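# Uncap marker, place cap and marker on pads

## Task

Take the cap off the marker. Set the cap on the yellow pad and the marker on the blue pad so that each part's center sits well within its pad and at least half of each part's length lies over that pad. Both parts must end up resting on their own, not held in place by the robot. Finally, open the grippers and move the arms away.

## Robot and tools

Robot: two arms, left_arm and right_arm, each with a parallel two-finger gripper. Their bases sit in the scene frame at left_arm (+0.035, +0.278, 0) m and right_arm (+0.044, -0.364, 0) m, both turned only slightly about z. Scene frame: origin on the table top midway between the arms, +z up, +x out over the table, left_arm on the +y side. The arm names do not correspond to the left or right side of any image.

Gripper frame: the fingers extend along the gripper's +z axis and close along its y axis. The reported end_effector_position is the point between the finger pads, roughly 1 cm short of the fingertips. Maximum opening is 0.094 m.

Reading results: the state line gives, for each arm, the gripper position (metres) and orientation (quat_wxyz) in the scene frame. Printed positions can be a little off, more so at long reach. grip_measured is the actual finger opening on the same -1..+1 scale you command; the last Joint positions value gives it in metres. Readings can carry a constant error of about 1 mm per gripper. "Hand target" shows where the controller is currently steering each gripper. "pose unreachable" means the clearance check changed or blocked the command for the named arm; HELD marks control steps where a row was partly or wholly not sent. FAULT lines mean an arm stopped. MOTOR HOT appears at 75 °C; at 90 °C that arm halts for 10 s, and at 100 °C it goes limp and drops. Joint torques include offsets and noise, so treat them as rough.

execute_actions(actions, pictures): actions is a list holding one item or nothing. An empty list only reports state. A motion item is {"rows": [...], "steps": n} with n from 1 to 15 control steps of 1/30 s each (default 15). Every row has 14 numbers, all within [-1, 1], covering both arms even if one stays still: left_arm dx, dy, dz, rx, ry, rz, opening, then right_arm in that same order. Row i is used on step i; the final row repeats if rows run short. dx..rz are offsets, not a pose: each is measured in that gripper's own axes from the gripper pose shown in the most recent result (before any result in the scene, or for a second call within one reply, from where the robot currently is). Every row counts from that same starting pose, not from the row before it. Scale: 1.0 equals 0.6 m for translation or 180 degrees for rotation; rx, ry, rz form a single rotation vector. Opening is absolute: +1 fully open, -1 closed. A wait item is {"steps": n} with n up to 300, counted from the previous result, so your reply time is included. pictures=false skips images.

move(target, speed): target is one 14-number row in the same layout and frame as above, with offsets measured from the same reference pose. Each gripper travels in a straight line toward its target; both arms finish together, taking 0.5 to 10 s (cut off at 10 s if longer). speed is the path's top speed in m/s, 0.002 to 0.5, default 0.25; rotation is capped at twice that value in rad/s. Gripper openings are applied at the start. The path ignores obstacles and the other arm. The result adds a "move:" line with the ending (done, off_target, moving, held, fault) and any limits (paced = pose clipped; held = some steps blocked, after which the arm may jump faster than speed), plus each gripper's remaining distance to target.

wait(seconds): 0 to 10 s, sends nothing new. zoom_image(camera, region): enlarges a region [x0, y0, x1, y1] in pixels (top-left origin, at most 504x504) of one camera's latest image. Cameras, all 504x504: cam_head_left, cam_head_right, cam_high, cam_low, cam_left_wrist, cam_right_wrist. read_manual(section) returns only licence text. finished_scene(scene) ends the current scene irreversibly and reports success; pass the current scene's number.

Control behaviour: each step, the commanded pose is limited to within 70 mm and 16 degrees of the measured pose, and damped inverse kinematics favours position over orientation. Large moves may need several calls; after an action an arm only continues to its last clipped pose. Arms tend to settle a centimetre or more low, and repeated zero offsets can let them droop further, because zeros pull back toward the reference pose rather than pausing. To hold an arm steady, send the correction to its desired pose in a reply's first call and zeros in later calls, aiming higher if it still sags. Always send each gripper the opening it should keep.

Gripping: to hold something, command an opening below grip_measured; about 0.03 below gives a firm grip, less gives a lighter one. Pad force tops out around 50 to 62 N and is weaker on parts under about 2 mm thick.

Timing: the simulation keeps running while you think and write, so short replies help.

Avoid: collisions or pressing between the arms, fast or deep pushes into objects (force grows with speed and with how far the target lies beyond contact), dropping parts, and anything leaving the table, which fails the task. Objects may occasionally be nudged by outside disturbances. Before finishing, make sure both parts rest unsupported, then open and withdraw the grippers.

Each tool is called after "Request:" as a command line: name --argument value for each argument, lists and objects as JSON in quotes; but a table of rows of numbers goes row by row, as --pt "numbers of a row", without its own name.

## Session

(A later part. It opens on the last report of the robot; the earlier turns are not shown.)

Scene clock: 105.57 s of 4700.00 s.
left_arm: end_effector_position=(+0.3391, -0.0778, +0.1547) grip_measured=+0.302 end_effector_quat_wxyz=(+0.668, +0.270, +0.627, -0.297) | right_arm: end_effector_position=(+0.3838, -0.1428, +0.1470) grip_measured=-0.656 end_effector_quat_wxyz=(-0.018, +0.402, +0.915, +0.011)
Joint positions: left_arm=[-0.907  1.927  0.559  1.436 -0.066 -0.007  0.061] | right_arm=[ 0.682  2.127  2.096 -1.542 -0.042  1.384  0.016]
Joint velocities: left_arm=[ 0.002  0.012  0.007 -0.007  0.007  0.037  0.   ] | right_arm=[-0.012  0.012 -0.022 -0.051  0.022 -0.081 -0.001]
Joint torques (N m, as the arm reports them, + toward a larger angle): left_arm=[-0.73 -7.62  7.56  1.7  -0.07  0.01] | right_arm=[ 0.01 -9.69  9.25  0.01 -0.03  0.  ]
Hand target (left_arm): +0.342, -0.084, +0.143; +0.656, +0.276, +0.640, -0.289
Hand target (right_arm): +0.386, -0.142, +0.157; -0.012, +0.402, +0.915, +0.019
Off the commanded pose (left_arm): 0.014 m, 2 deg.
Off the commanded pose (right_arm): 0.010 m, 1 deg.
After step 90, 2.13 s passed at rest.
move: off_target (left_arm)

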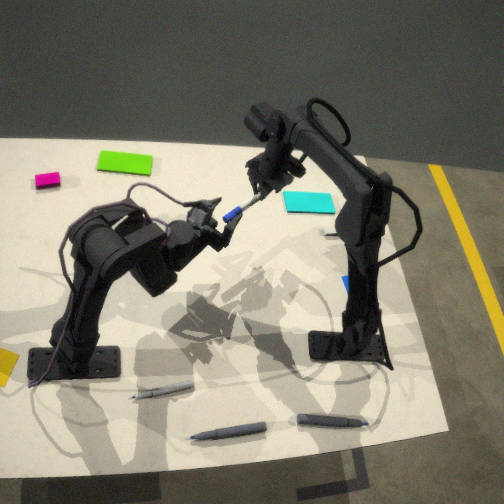

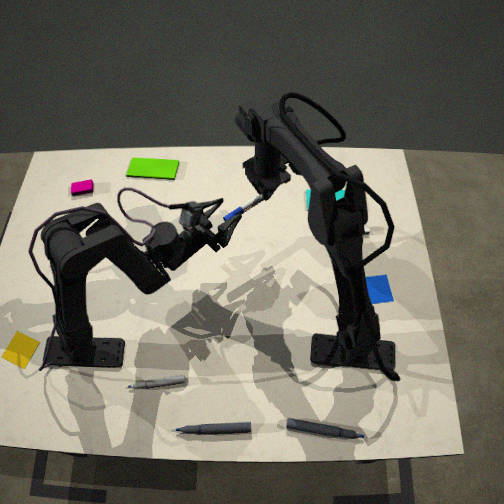

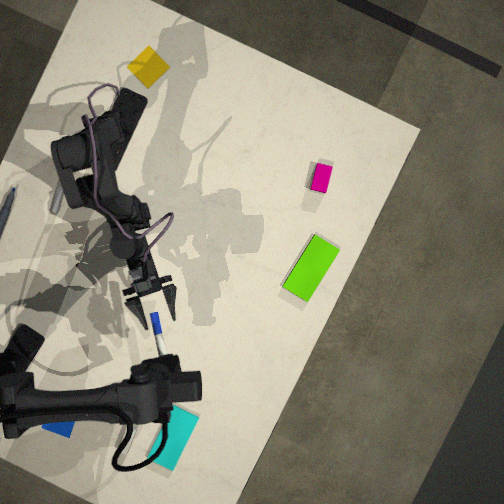

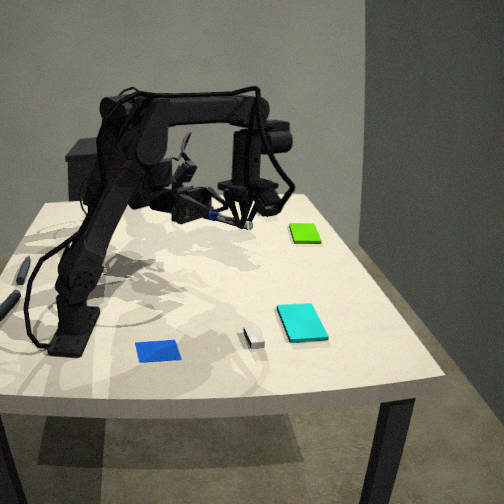

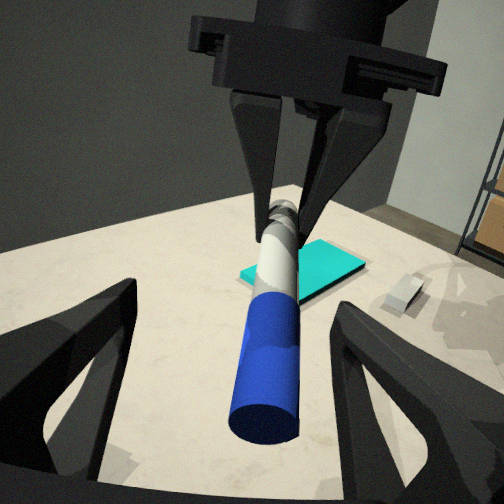

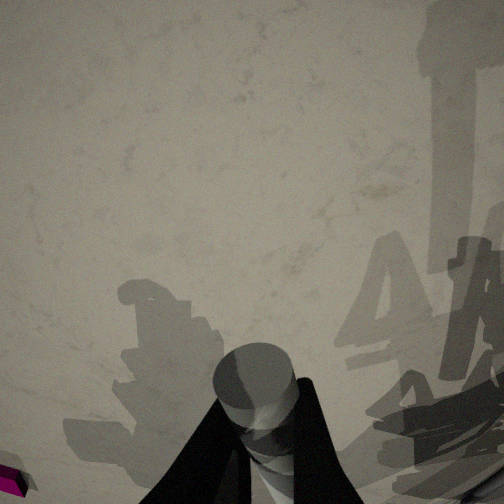

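Request:
move --target '[0.03,0,0.01,0,0,0,0.3, 0,0,0,0,0,0,-1]' --speed 0.05

Request:
execute_actions --actions '[{"rows": [[0,0,0,0,0,0,-1, 0,0,0,0,0,0,-1]], "steps": 15}]'

Scene clock: 111.37 s of 4700.00 s.
left_arm: end_effector_position=(+0.3398, -0.0786, +0.1370) grip_measured=+0.302 end_effector_quat_wxyz=(+0.665, +0.271, +0.630, -0.295) | right_arm: end_effector_position=(+0.3836, -0.1429, +0.1470) grip_measured=-0.656 end_effector_quat_wxyz=(-0.018, +0.402, +0.915, +0.011)
Joint positions: left_arm=[-0.907  2.006  0.559  1.506 -0.067 -0.007  0.061] | right_arm=[ 0.682  2.127  2.096 -1.543 -0.042  1.384  0.016]
Joint velocities: left_arm=[ 0.007  0.002 -0.007  0.007 -0.007 -0.022 -0.001] | right_arm=[ 0.012 -0.007 -0.017  0.007  0.051  0.007 -0.002]
Joint torques (N m, as the arm reports them, + toward a larger angle): left_arm=[ 0.06 -8.23  7.08  2.1   0.02 -0.01] | right_arm=[ 0.1  -9.31  6.32  0.16 -0.01  0.  ]
Hand target (left_arm): +0.344, -0.083, +0.137; +0.667, +0.270, +0.628, -0.296
Hand target (right_arm): +0.384, -0.143, +0.147; -0.018, +0.402, +0.915, +0.011
Off the commanded pose (left_arm): 0.006 m, 0 deg.
Off the commanded pose (right_arm): 0.000 m, 0 deg.
After step 90, 1.87 s passed at rest.
move: done

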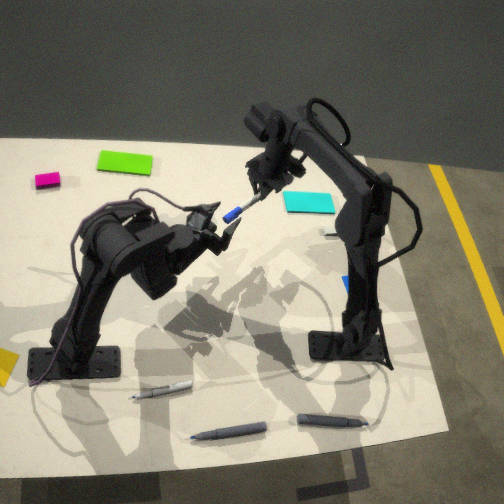

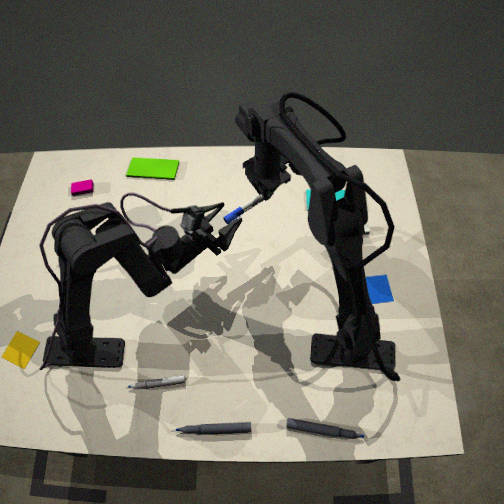

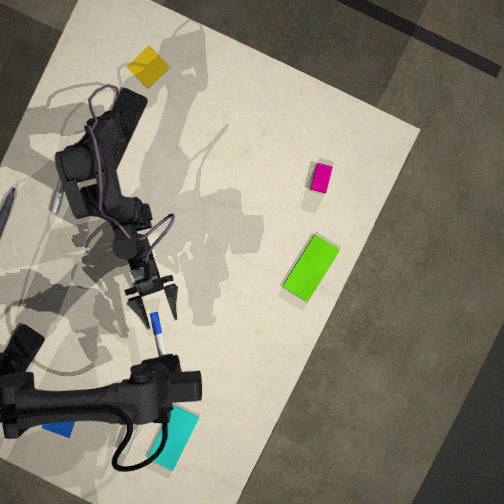

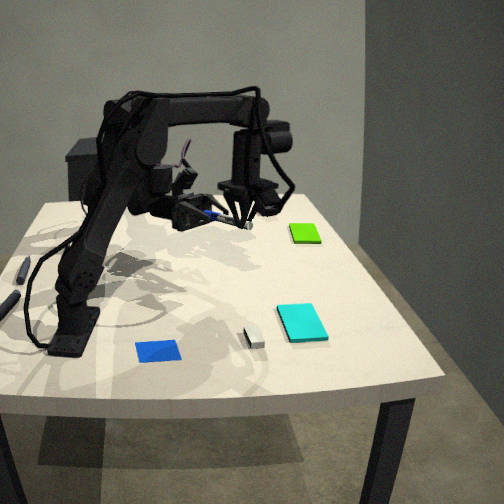

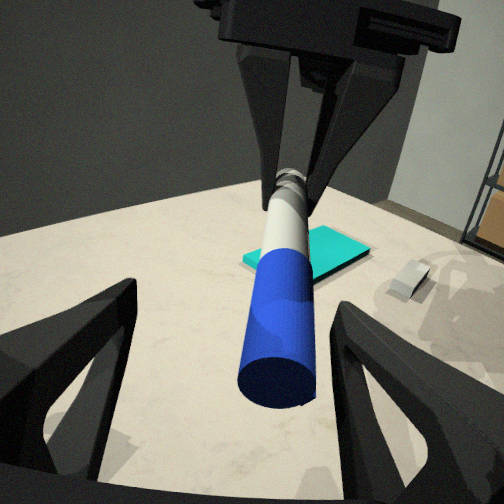

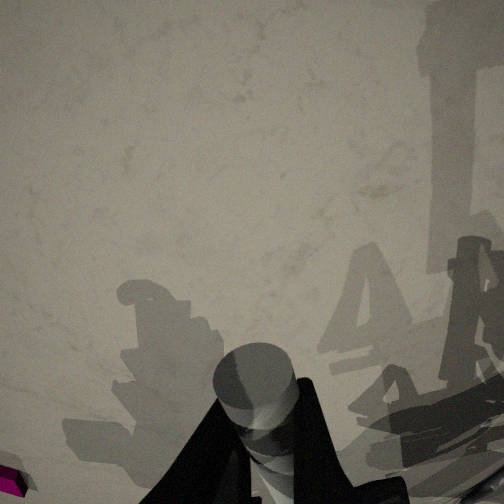

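Scene clock: 111.87 s of 4700.00 s.
left_arm: end_effector_position=(+0.3349, -0.0829, +0.1371) grip_measured=-0.632 end_effector_quat_wxyz=(+0.661, +0.280, +0.626, -0.304) | right_arm: end_effector_position=(+0.3880, -0.1383, +0.1470) grip_measured=-0.656 end_effector_quat_wxyz=(-0.015, +0.403, +0.915, +0.023)
Joint positions: left_arm=[-0.913  2.006  0.559  1.507 -0.046 -0.007  0.017] | right_arm=[ 0.682  2.127  2.096 -1.518 -0.051  1.387  0.016]
Joint velocities: left_arm=[-0.017 -0.012 -0.002 -0.007 -0.051 -0.037  0.   ] | right_arm=[ 0.012  0.002  0.002  0.037  0.051 -0.022  0.   ]
Joint torques (N m, as the arm reports them, + toward a larger angle): left_arm=[ 0.49 -9.96  4.77  2.1  -0.17 -0.01] | right_arm=[ 0.07 -9.39  6.44 -0.06  0.06 -0.02]
Hand target (left_arm): +0.340, -0.079, +0.137; +0.665, +0.272, +0.630, -0.295
Hand target (right_arm): +0.384, -0.143, +0.147; -0.018, +0.402, +0.915, +0.011
Off the commanded pose (left_arm): 0.007 m, 2 deg.
Off the commanded pose (right_arm): 0.006 m, 1 deg.
Steps of this call (steps 1 to 15: all 15 steps of this action). Readings (end_effector_position):
1: left_arm (+0.3398, -0.0786, +0.1371) | right_arm (+0.3836, -0.1429, +0.1470)
2: left_arm (+0.3397, -0.0787, +0.1371) | right_arm (+0.3837, -0.1428, +0.1470)
4: left_arm (+0.3355, -0.0824, +0.1371) | right_arm (+0.3880, -0.1383, +0.1472)
8: left_arm (+0.3349, -0.0829, +0.1371) | right_arm (+0.3880, -0.1383, +0.1470)
15: the state above

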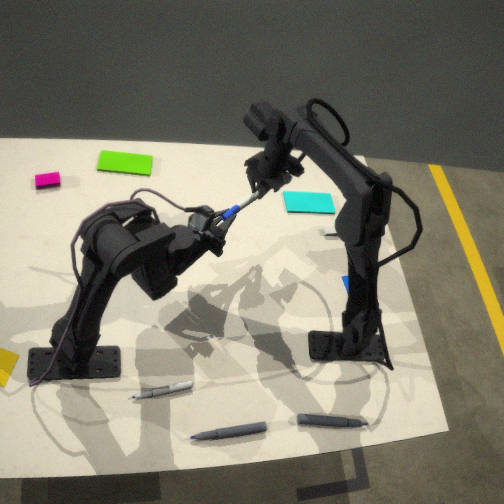

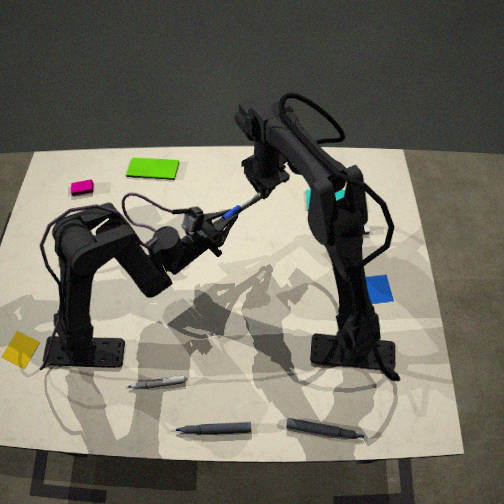

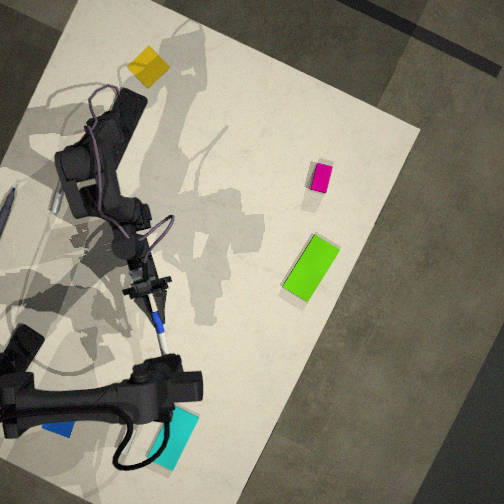

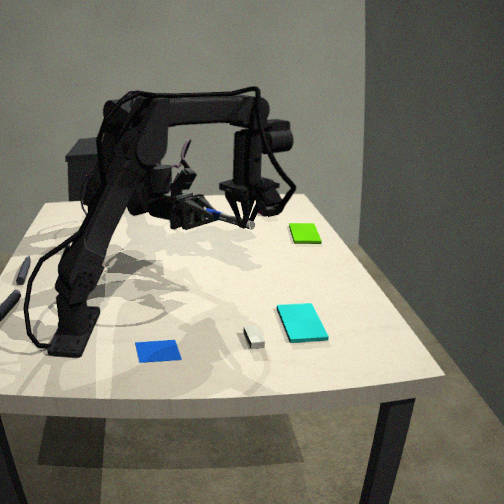

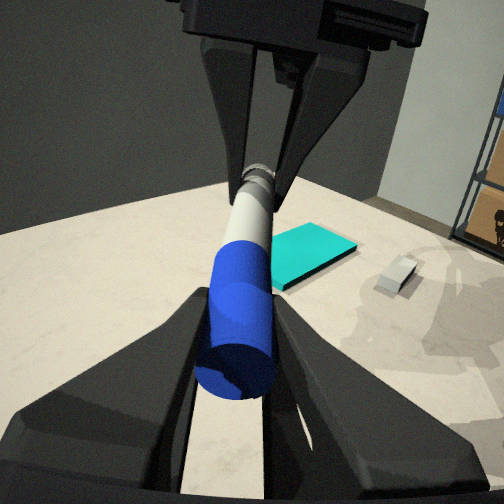

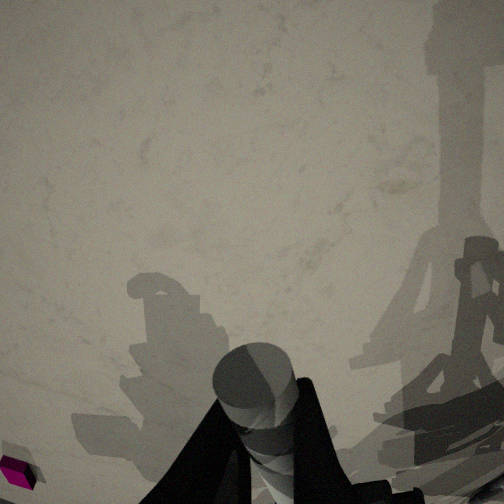

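Request:
move --target '[0,0,-0.12,0,0,0,-1, -0.12,0,0,0,0,0,-1]' --speed 0.03

Scene clock: 118.00 s of 4700.00 s.
left_arm: end_effector_position=(+0.2919, -0.0337, +0.1335) grip_measured=-0.632 end_effector_quat_wxyz=(+0.649, +0.287, +0.639, -0.298) | right_arm: end_effector_position=(+0.4329, -0.1875, +0.1351) grip_measured=-0.656 end_effector_quat_wxyz=(-0.026, +0.406, +0.913, +0.021)
Joint positions: left_arm=[-0.925  1.845  0.29   1.574 -0.056 -0.007  0.017] | right_arm=[ 0.521  2.233  2.219 -1.561 -0.066  1.232  0.016]
Joint velocities: left_arm=[-0.007  0.032 -0.002 -0.081  0.081  0.037  0.001] | right_arm=[-0.012 -0.012  0.002 -0.11  -0.066 -0.051  0.   ]
Joint torques (N m, as the arm reports them, + toward a larger angle): left_arm=[-0.76 -9.21  1.87  2.13 -0.07 -0.03] | right_arm=[ -0.39 -10.31   9.25   0.01   0.08  -0.09]
Hand target (left_arm): +0.287, -0.030, +0.133; +0.647, +0.287, +0.641, -0.297
Hand target (right_arm): +0.436, -0.190, +0.145; -0.015, +0.403, +0.915, +0.024
Off the commanded pose (left_arm): 0.007 m, 2 deg.
Off the commanded pose (right_arm): 0.010 m, 1 deg.
joint sent to its limit (left arm) — the command would take joint 4 (wrist pitch) past its upper limit, so that joint was sent only as far as its limit.
After step 90, 0.43 s passed at rest.
move: done

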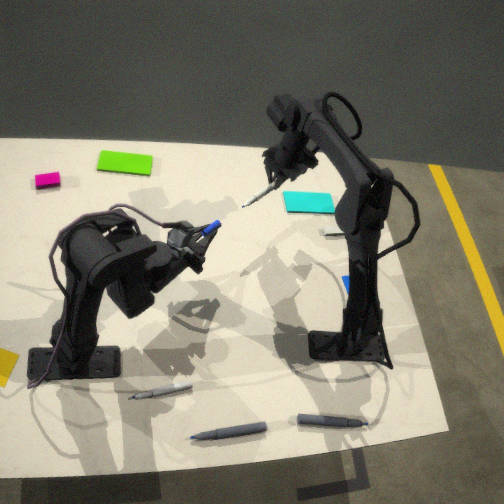

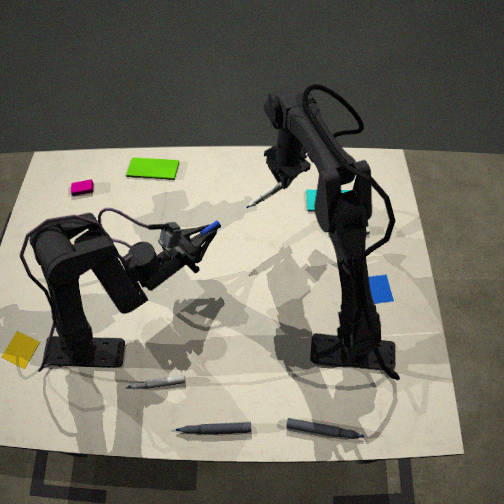

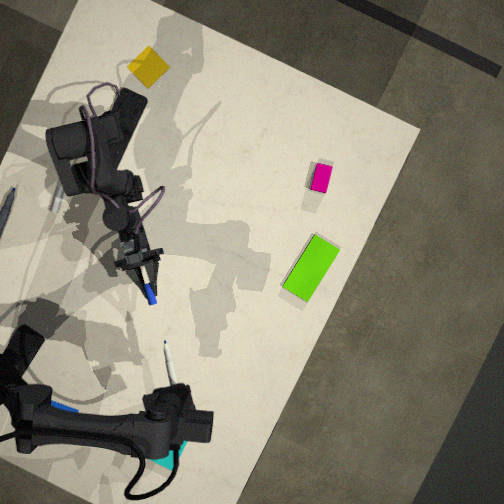

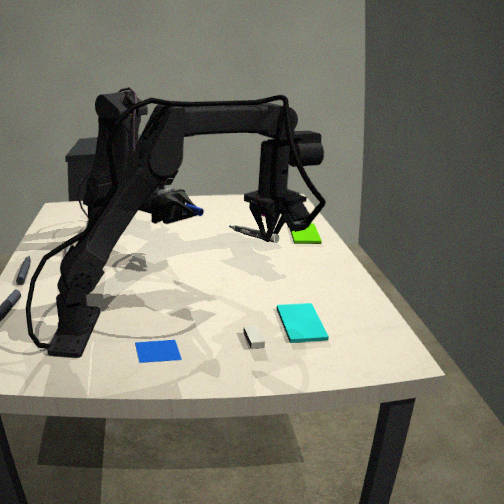

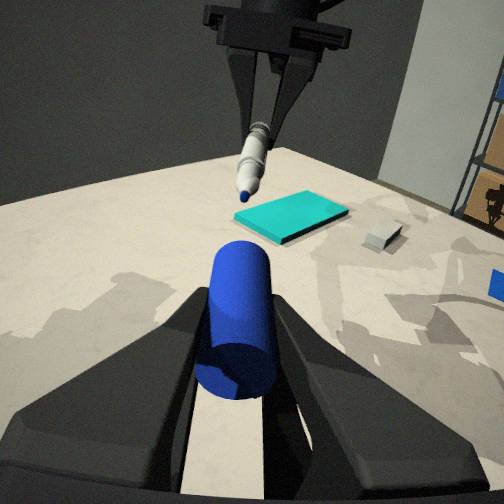

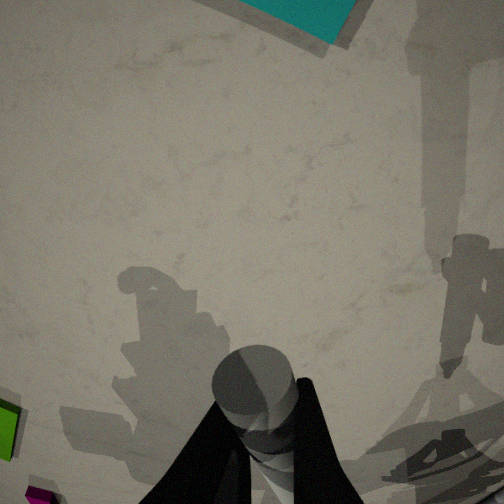

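Request:
move --target '[-0.088,0.353,-0.3835,-0.2164,0.4713,-0.2084,-1, -0.074,-0.5,0.108,0,0,0,-1]'

Request:
move --target '[0.433,0.267,0.133,0,0,-0.5,-1, 0,0,0,0,0,0,-1]'

Scene clock: 161.70 s of 4700.00 s.
left_arm: end_effector_position=(+0.2969, +0.2748, +0.1772) grip_measured=-0.631 end_effector_quat_wxyz=(+0.007, -0.009, +1.000, -0.011) | right_arm: end_effector_position=(+0.2387, -0.4114, +0.0573) grip_measured=-0.656 end_effector_quat_wxyz=(-0.037, +0.407, +0.912, +0.026)
Joint positions: left_arm=[-0.016  1.532  1.463 -1.487  0.022 -0.019  0.017] | right_arm=[-0.172  1.402  0.864 -1.1   -0.061  0.539  0.016]
Joint velocities: left_arm=[-0.002  0.017  0.002 -0.037 -0.022 -0.037  0.001] | right_arm=[-0.007  0.002 -0.017  0.066  0.051 -0.051  0.001]
Joint torques (N m, as the arm reports them, + toward a larger angle): left_arm=[ 0.49 -5.69  9.81  0.03 -0.07  0.06] | right_arm=[-0.62 -5.25  5.27  0.14  0.05 -0.09]
Hand target (left_arm): +0.298, +0.278, +0.180; +0.002, -0.010, +1.000, -0.006
Hand target (right_arm): +0.239, -0.414, +0.059; -0.025, +0.406, +0.913, +0.024
Off the commanded pose (left_arm): 0.007 m, 2 deg.
Off the commanded pose (right_arm): 0.008 m, 1 deg.
After step 90, 36.53 s passed at rest.
move: done

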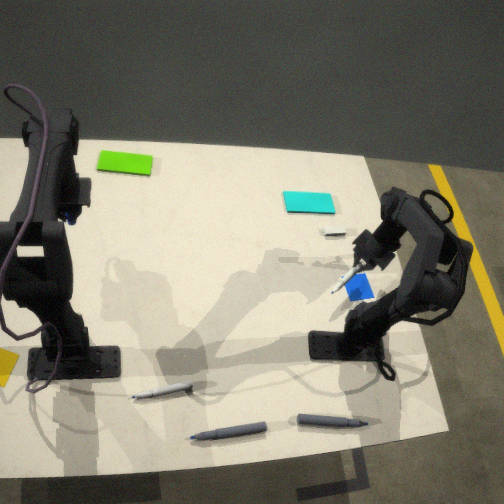

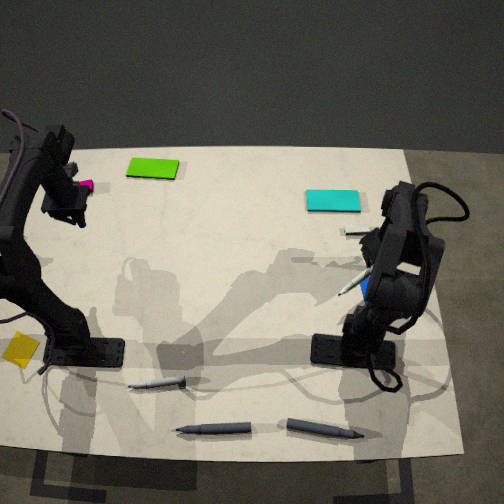

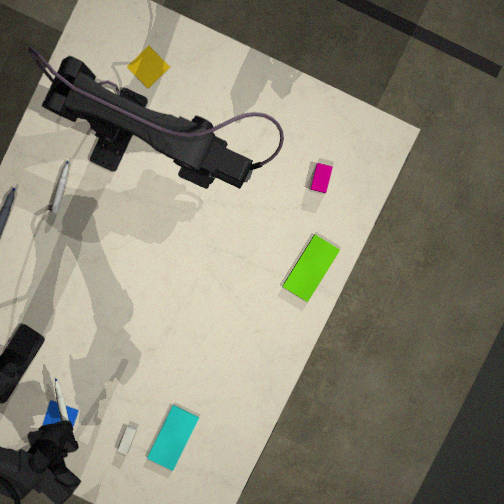

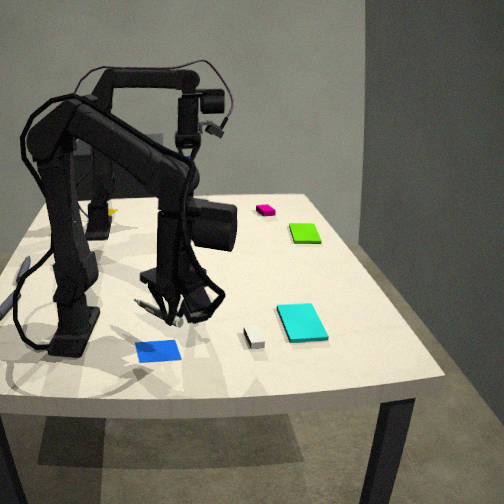

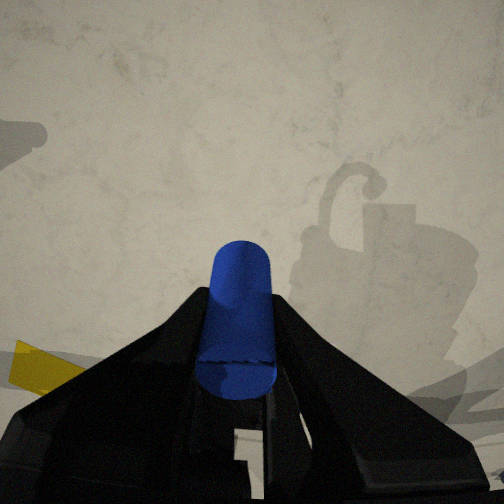

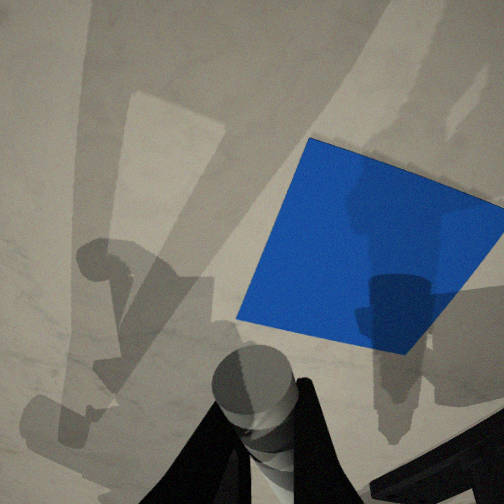

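Scene clock: 165.30 s of 4700.00 s.
left_arm: end_effector_position=(+0.0395, +0.4347, +0.1003) grip_measured=-0.631 end_effector_quat_wxyz=(-0.015, +0.713, -0.701, +0.006) | right_arm: end_effector_position=(+0.2387, -0.4114, +0.0573) grip_measured=-0.656 end_effector_quat_wxyz=(-0.037, +0.407, +0.912, +0.026)
Joint positions: left_arm=[ 1.554  1.105  0.842 -1.295  0.029 -0.019  0.017] | right_arm=[-0.172  1.402  0.864 -1.1   -0.061  0.539  0.016]
Joint velocities: left_arm=[ 0.027  0.002  0.002  0.037 -0.037  0.037  0.001] | right_arm=[-0.007  0.002 -0.002  0.037  0.037 -0.007 -0.   ]
Joint torques (N m, as the arm reports them, + toward a larger angle): left_arm=[ 0.62 -1.12  5.46  0.42  0.01  0.06] | right_arm=[ 0.1  -3.54  6.17  0.02 -0.03  0.01]
Hand target (left_arm): +0.038, +0.433, +0.093; -0.008, +0.714, -0.700, +0.013
Hand target (right_arm): +0.239, -0.411, +0.057; -0.037, +0.407, +0.912, +0.026
Off the commanded pose (left_arm): 0.013 m, 2 deg.
Off the commanded pose (right_arm): 0.000 m, 0 deg.
move: off_target (left_arm)

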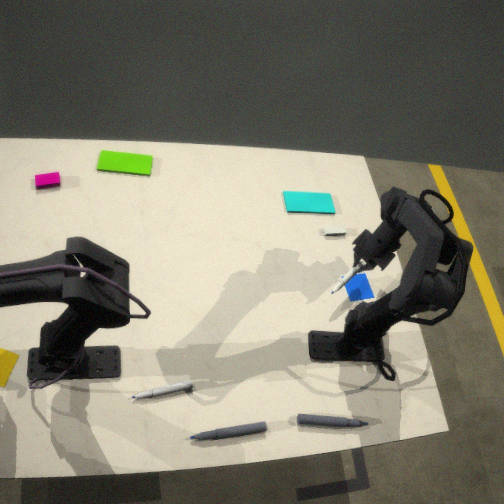

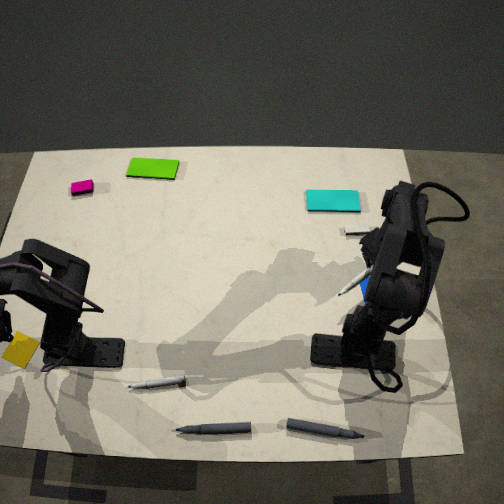

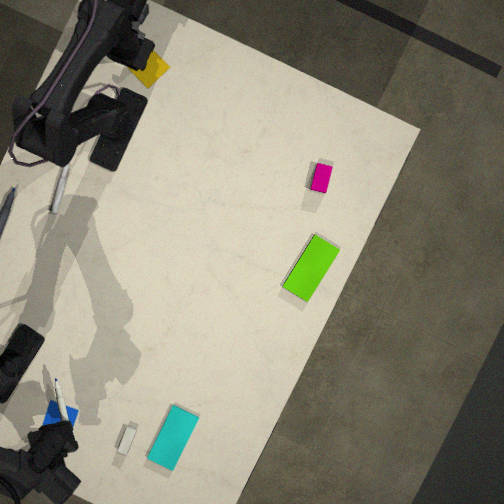

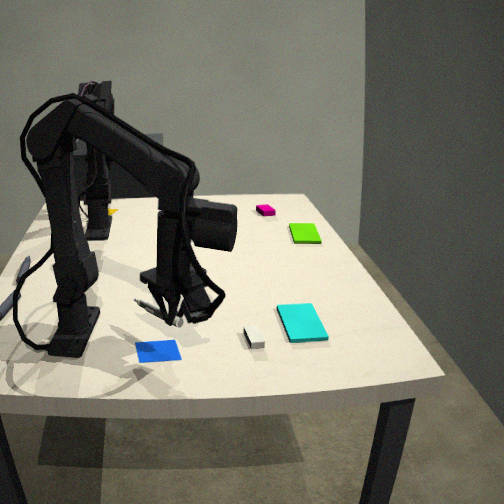

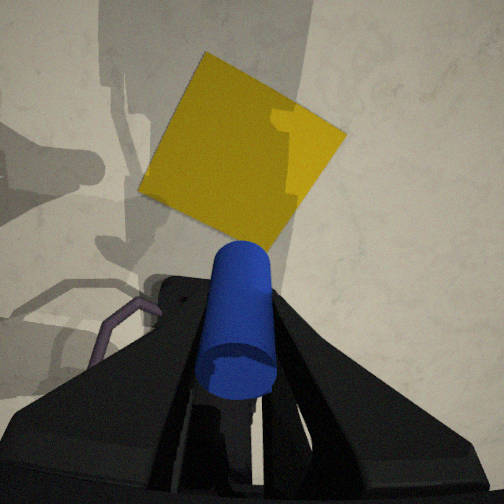

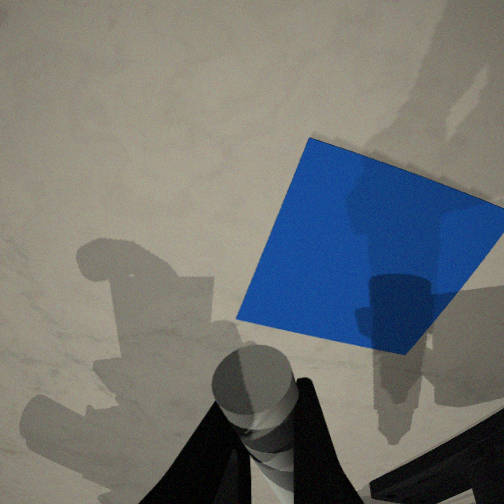

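Request:
move --target '[-0.042,0,0.075,0,0,0,-1, -0.083,-0.075,0.03,0,0,0,-1]' --speed 0.12

Scene clock: 182.10 s of 4700.00 s.
left_arm: end_effector_position=(+0.0395, +0.4630, +0.0638) grip_measured=-0.631 end_effector_quat_wxyz=(-0.022, +0.713, -0.701, -0.001) | right_arm: end_effector_position=(+0.2281, -0.4668, +0.0299) grip_measured=-0.656 end_effector_quat_wxyz=(-0.056, +0.409, +0.910, +0.032)
Joint positions: left_arm=[ 1.554  1.227  0.766 -1.078  0.029 -0.018  0.017] | right_arm=[-0.43   1.538  0.864 -1.016 -0.049  0.287  0.016]
Joint velocities: left_arm=[ 0.007 -0.007  0.002 -0.022 -0.007 -0.095  0.001] | right_arm=[-0.002 -0.007 -0.017  0.051 -0.051 -0.051  0.   ]
Joint torques (N m, as the arm reports them, + toward a larger angle): left_arm=[-0.18 -2.26  5.46  0.47  0.   -0.03] | right_arm=[-0.5  -4.22  8.54  0.05  0.05 -0.07]
Hand target (left_arm): +0.040, +0.460, +0.056; -0.015, +0.713, -0.701, +0.006
Hand target (right_arm): +0.238, -0.476, +0.036; -0.036, +0.407, +0.912, +0.027
Off the commanded pose (left_arm): 0.009 m, 1 deg.
Off the commanded pose (right_arm): 0.014 m, 2 deg.
After step 90, 12.67 s passed at rest.
move: off_target (right_arm)

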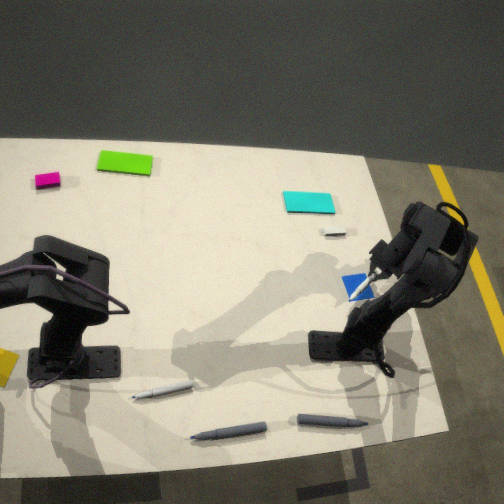

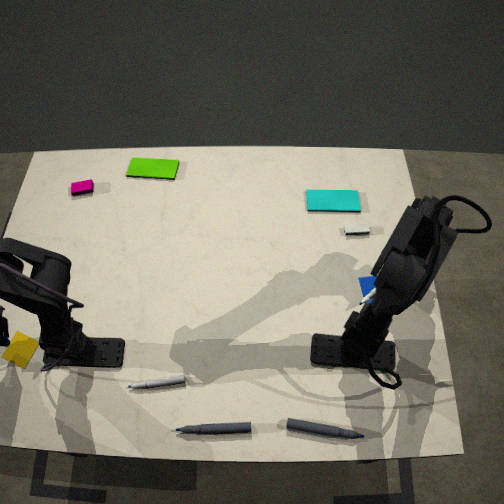

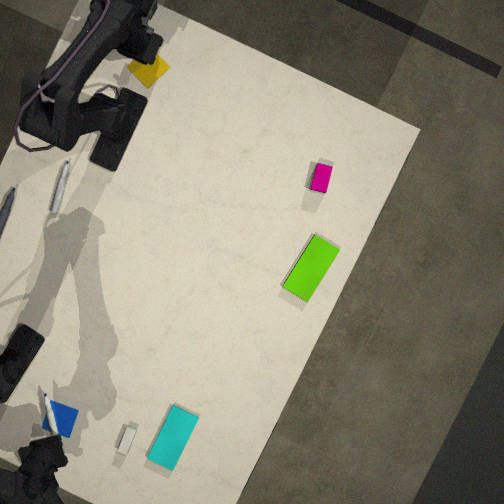

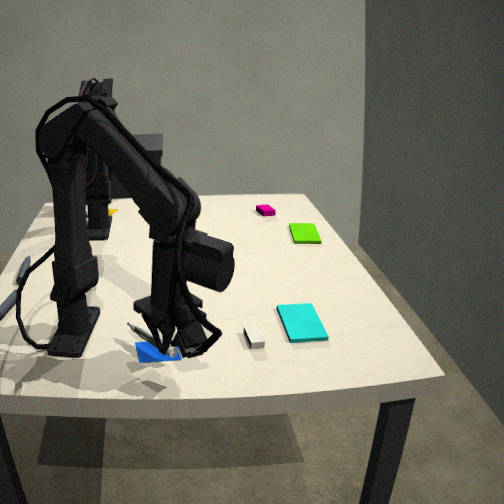

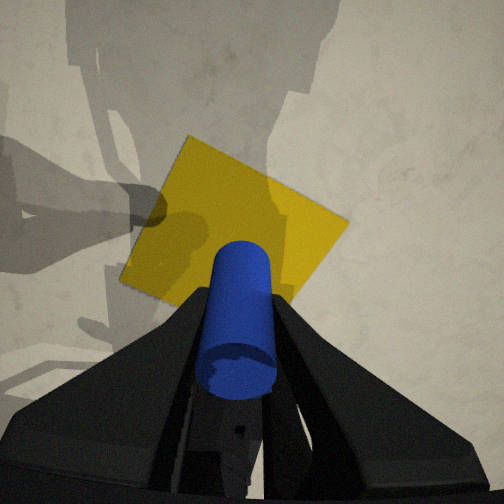

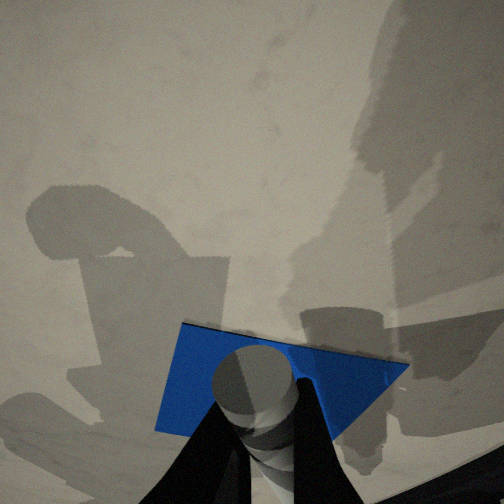

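Request:
move --target '[0,0,0.045,0,0,0,-1, 0,-0.012,0.025,0,0,0,-1]' --speed 0.05

Request:
execute_actions --actions '[{"rows": [[0,0,0,0,0,0,0.2, 0,0,0,0,0,0,0.2]], "steps": 12}]' --pictures false

Request:
move --target '[0,0,-0.22,0,0,0,1, 0,0,-0.22,0,0,0,1]'

Scene clock: 191.17 s of 4700.00 s.
left_arm: end_effector_position=(+0.0395, +0.4675, +0.0450) grip_measured=-0.631 end_effector_quat_wxyz=(-0.029, +0.712, -0.701, -0.008) | right_arm: end_effector_position=(+0.2237, -0.4687, +0.0179) grip_measured=-0.656 end_effector_quat_wxyz=(-0.055, +0.410, +0.910, +0.033)
Joint positions: left_arm=[ 1.554  1.247  0.701 -0.972  0.029 -0.018  0.017] | right_arm=[-0.449  1.551  0.822 -0.962 -0.049  0.269  0.016]
Joint velocities: left_arm=[-0.027  0.007 -0.007  0.022  0.022 -0.007  0.   ] | right_arm=[-0.002  0.007  0.002 -0.037 -0.022 -0.066  0.001]
Joint torques (N m, as the arm reports them, + toward a larger angle): left_arm=[-0.24 -2.33  5.38  0.52  0.01 -0.02] | right_arm=[-0.61 -4.1   4.76  0.04  0.02 -0.07]
Hand target (left_arm): +0.040, +0.463, +0.037; -0.022, +0.713, -0.701, -0.001
Hand target (right_arm): +0.222, -0.470, +0.015; -0.056, +0.409, +0.910, +0.032
Off the commanded pose (left_arm): 0.009 m, 1 deg.
Off the commanded pose (right_arm): 0.004 m, 0 deg.
After step 90, 5.03 s passed at rest.
move: done

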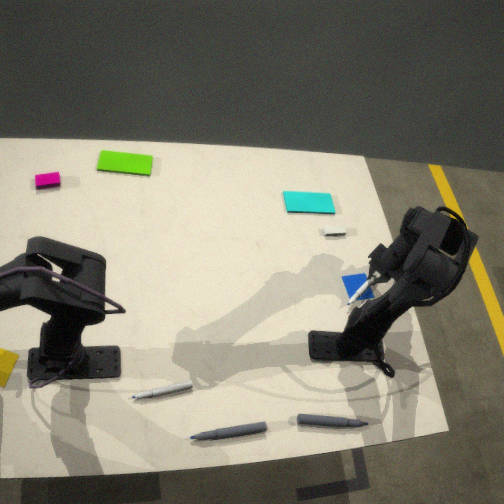

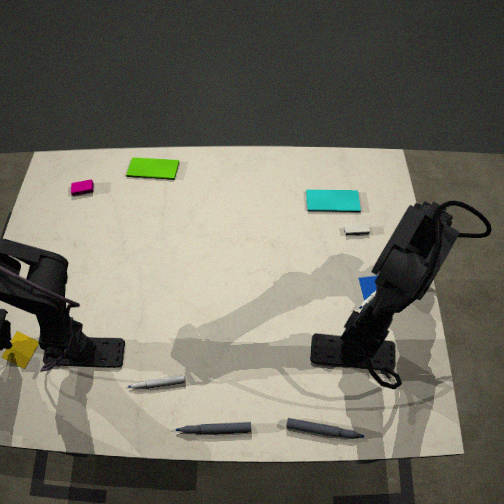

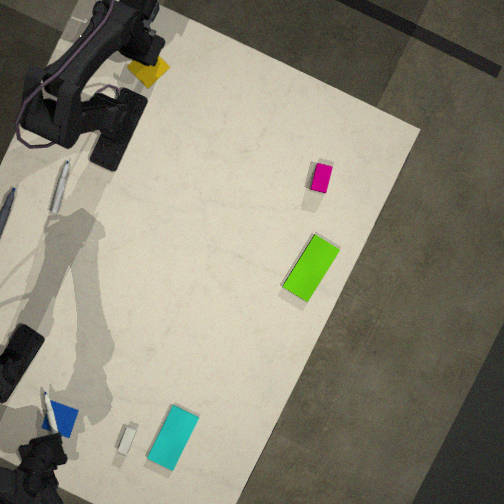

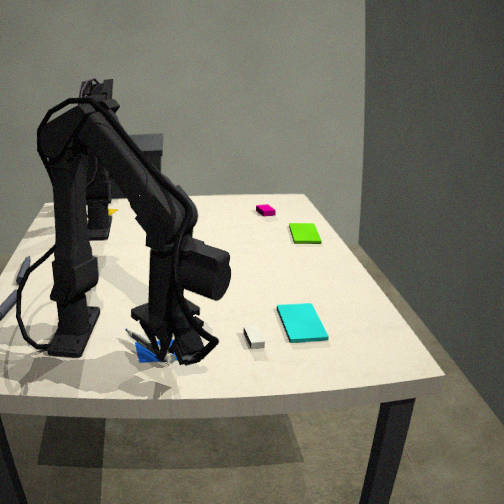

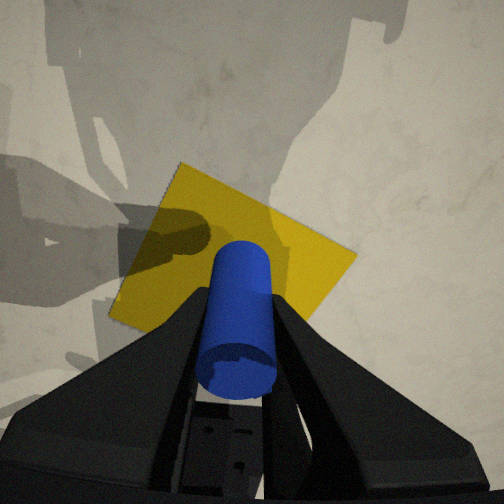

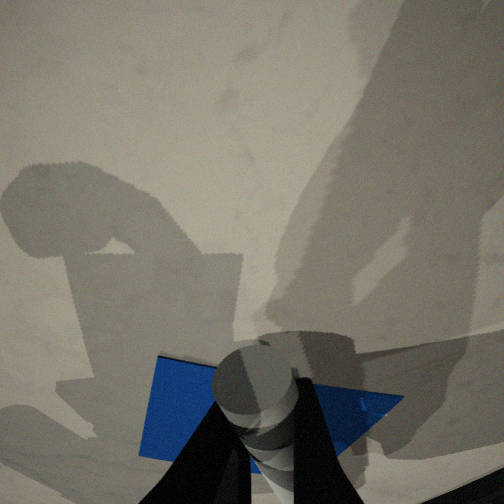

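Scene clock: 191.57 s of 4700.00 s.
left_arm: end_effector_position=(+0.0395, +0.4675, +0.0450) grip_measured=+0.198 end_effector_quat_wxyz=(-0.029, +0.712, -0.701, -0.008) | right_arm: end_effector_position=(+0.2237, -0.4687, +0.0179) grip_measured=+0.197 end_effector_quat_wxyz=(-0.055, +0.410, +0.910, +0.033)
Joint positions: left_arm=[ 1.554  1.247  0.701 -0.972  0.029 -0.018  0.056] | right_arm=[-0.449  1.551  0.822 -0.962 -0.049  0.269  0.056]
Joint velocities: left_arm=[-0.012 -0.007 -0.012  0.007 -0.007  0.051 -0.001] | right_arm=[-0.017 -0.002 -0.027  0.051 -0.051  0.037 -0.   ]
Joint torques (N m, as the arm reports them, + toward a larger angle): left_arm=[-0.08 -3.77  7.29  0.35  0.02 -0.01] | right_arm=[ 0.1  -4.34  5.65 -0.07 -0.02  0.  ]
Hand target (left_arm): +0.040, +0.467, +0.045; -0.029, +0.712, -0.701, -0.008
Hand target (right_arm): +0.224, -0.469, +0.018; -0.055, +0.410, +0.910, +0.033
Off the commanded pose (left_arm): 0.000 m, 0 deg.
Off the commanded pose (right_arm): 0.000 m, 0 deg.
Steps of this call (steps 1 to 12: all 12 steps of this action). Readings (end_effector_position):
1: left_arm (+0.0395, +0.4675, +0.0450) | right_arm (+0.2237, -0.4687, +0.0179)
2: left_arm (+0.0395, +0.4675, +0.0450) | right_arm (+0.2237, -0.4687, +0.0179)
4: left_arm (+0.0395, +0.4675, +0.0450) | right_arm (+0.2237, -0.4687, +0.0179)
8: left_arm (+0.0395, +0.4675, +0.0450) | right_arm (+0.2237, -0.4687, +0.0179)
12: the state above

Scene clock: 193.07 s of 4700.00 s.
left_arm: end_effector_position=(+0.0395, +0.4637, +0.1717) grip_measured=+0.998 end_effector_quat_wxyz=(-0.030, +0.711, -0.703, -0.009) | right_arm: end_effector_position=(+0.2311, -0.4771, +0.1422) grip_measured=+1.000 end_effector_quat_wxyz=(-0.063, +0.410, +0.909, +0.035)
Joint positions: left_arm=[ 1.554  1.206  1.183 -1.492  0.029 -0.014  0.094] | right_arm=[-0.463  1.496  1.28  -1.492 -0.049  0.256  0.094]
Joint velocities: left_arm=[-0.002 -0.002 -0.007  0.081  0.037 -0.095  0.   ] | right_arm=[ 0.002 -0.002 -0.017  0.066  0.022 -0.081  0.   ]
Joint torques (N m, as the arm reports them, + toward a larger angle): left_arm=[ 0.82 -3.62  9.01  0.12  0.01  0.05] | right_arm=[-0.61 -4.39  8.72 -0.21  0.02 -0.07]
Hand target (left_arm): +0.038, +0.461, +0.177; -0.029, +0.712, -0.701, -0.008
Hand target (right_arm): +0.233, -0.481, +0.149; -0.055, +0.410, +0.910, +0.033
Off the commanded pose (left_arm): 0.007 m, 0 deg.
Off the commanded pose (right_arm): 0.009 m, 1 deg.
move: done

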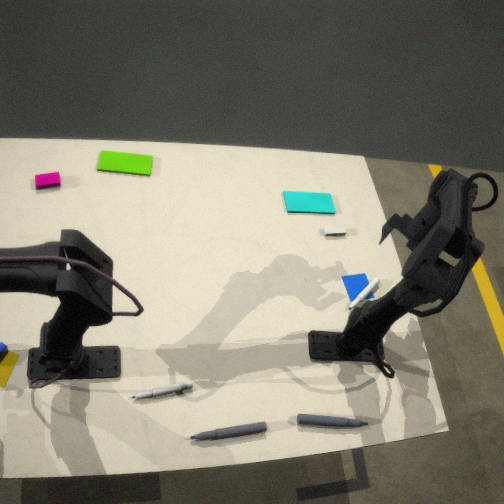

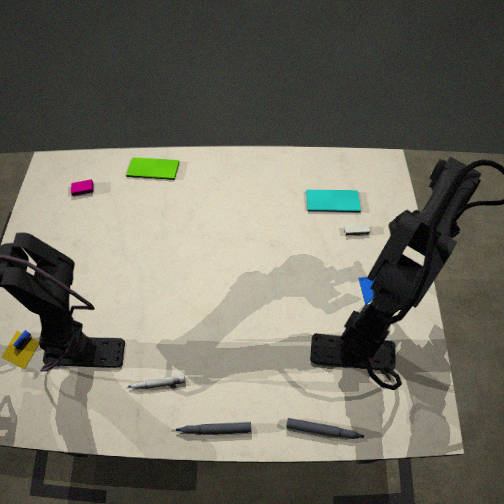

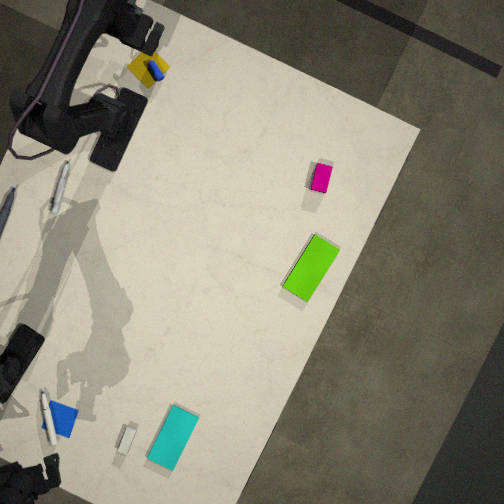

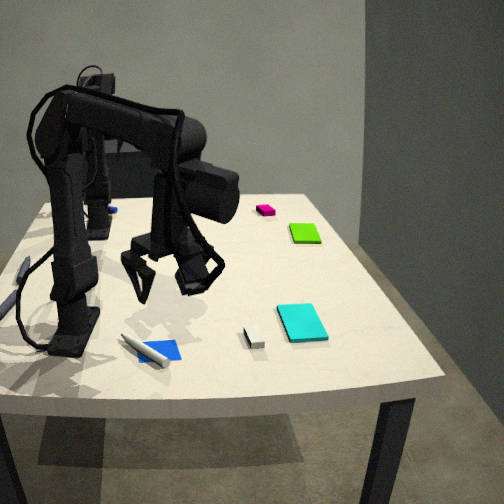

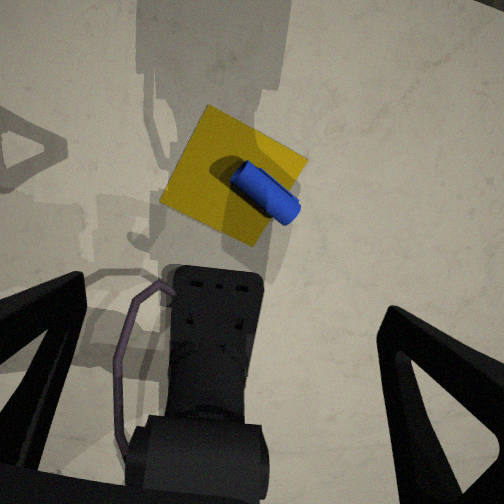

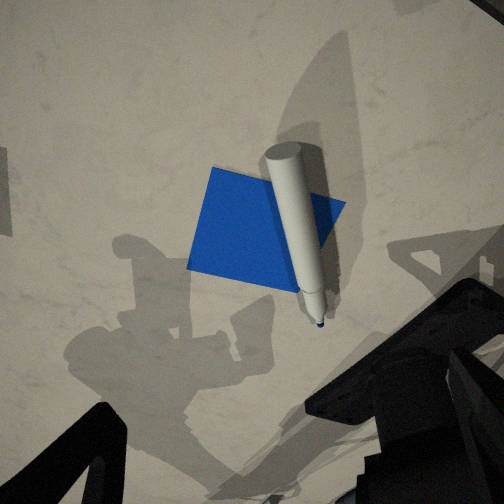

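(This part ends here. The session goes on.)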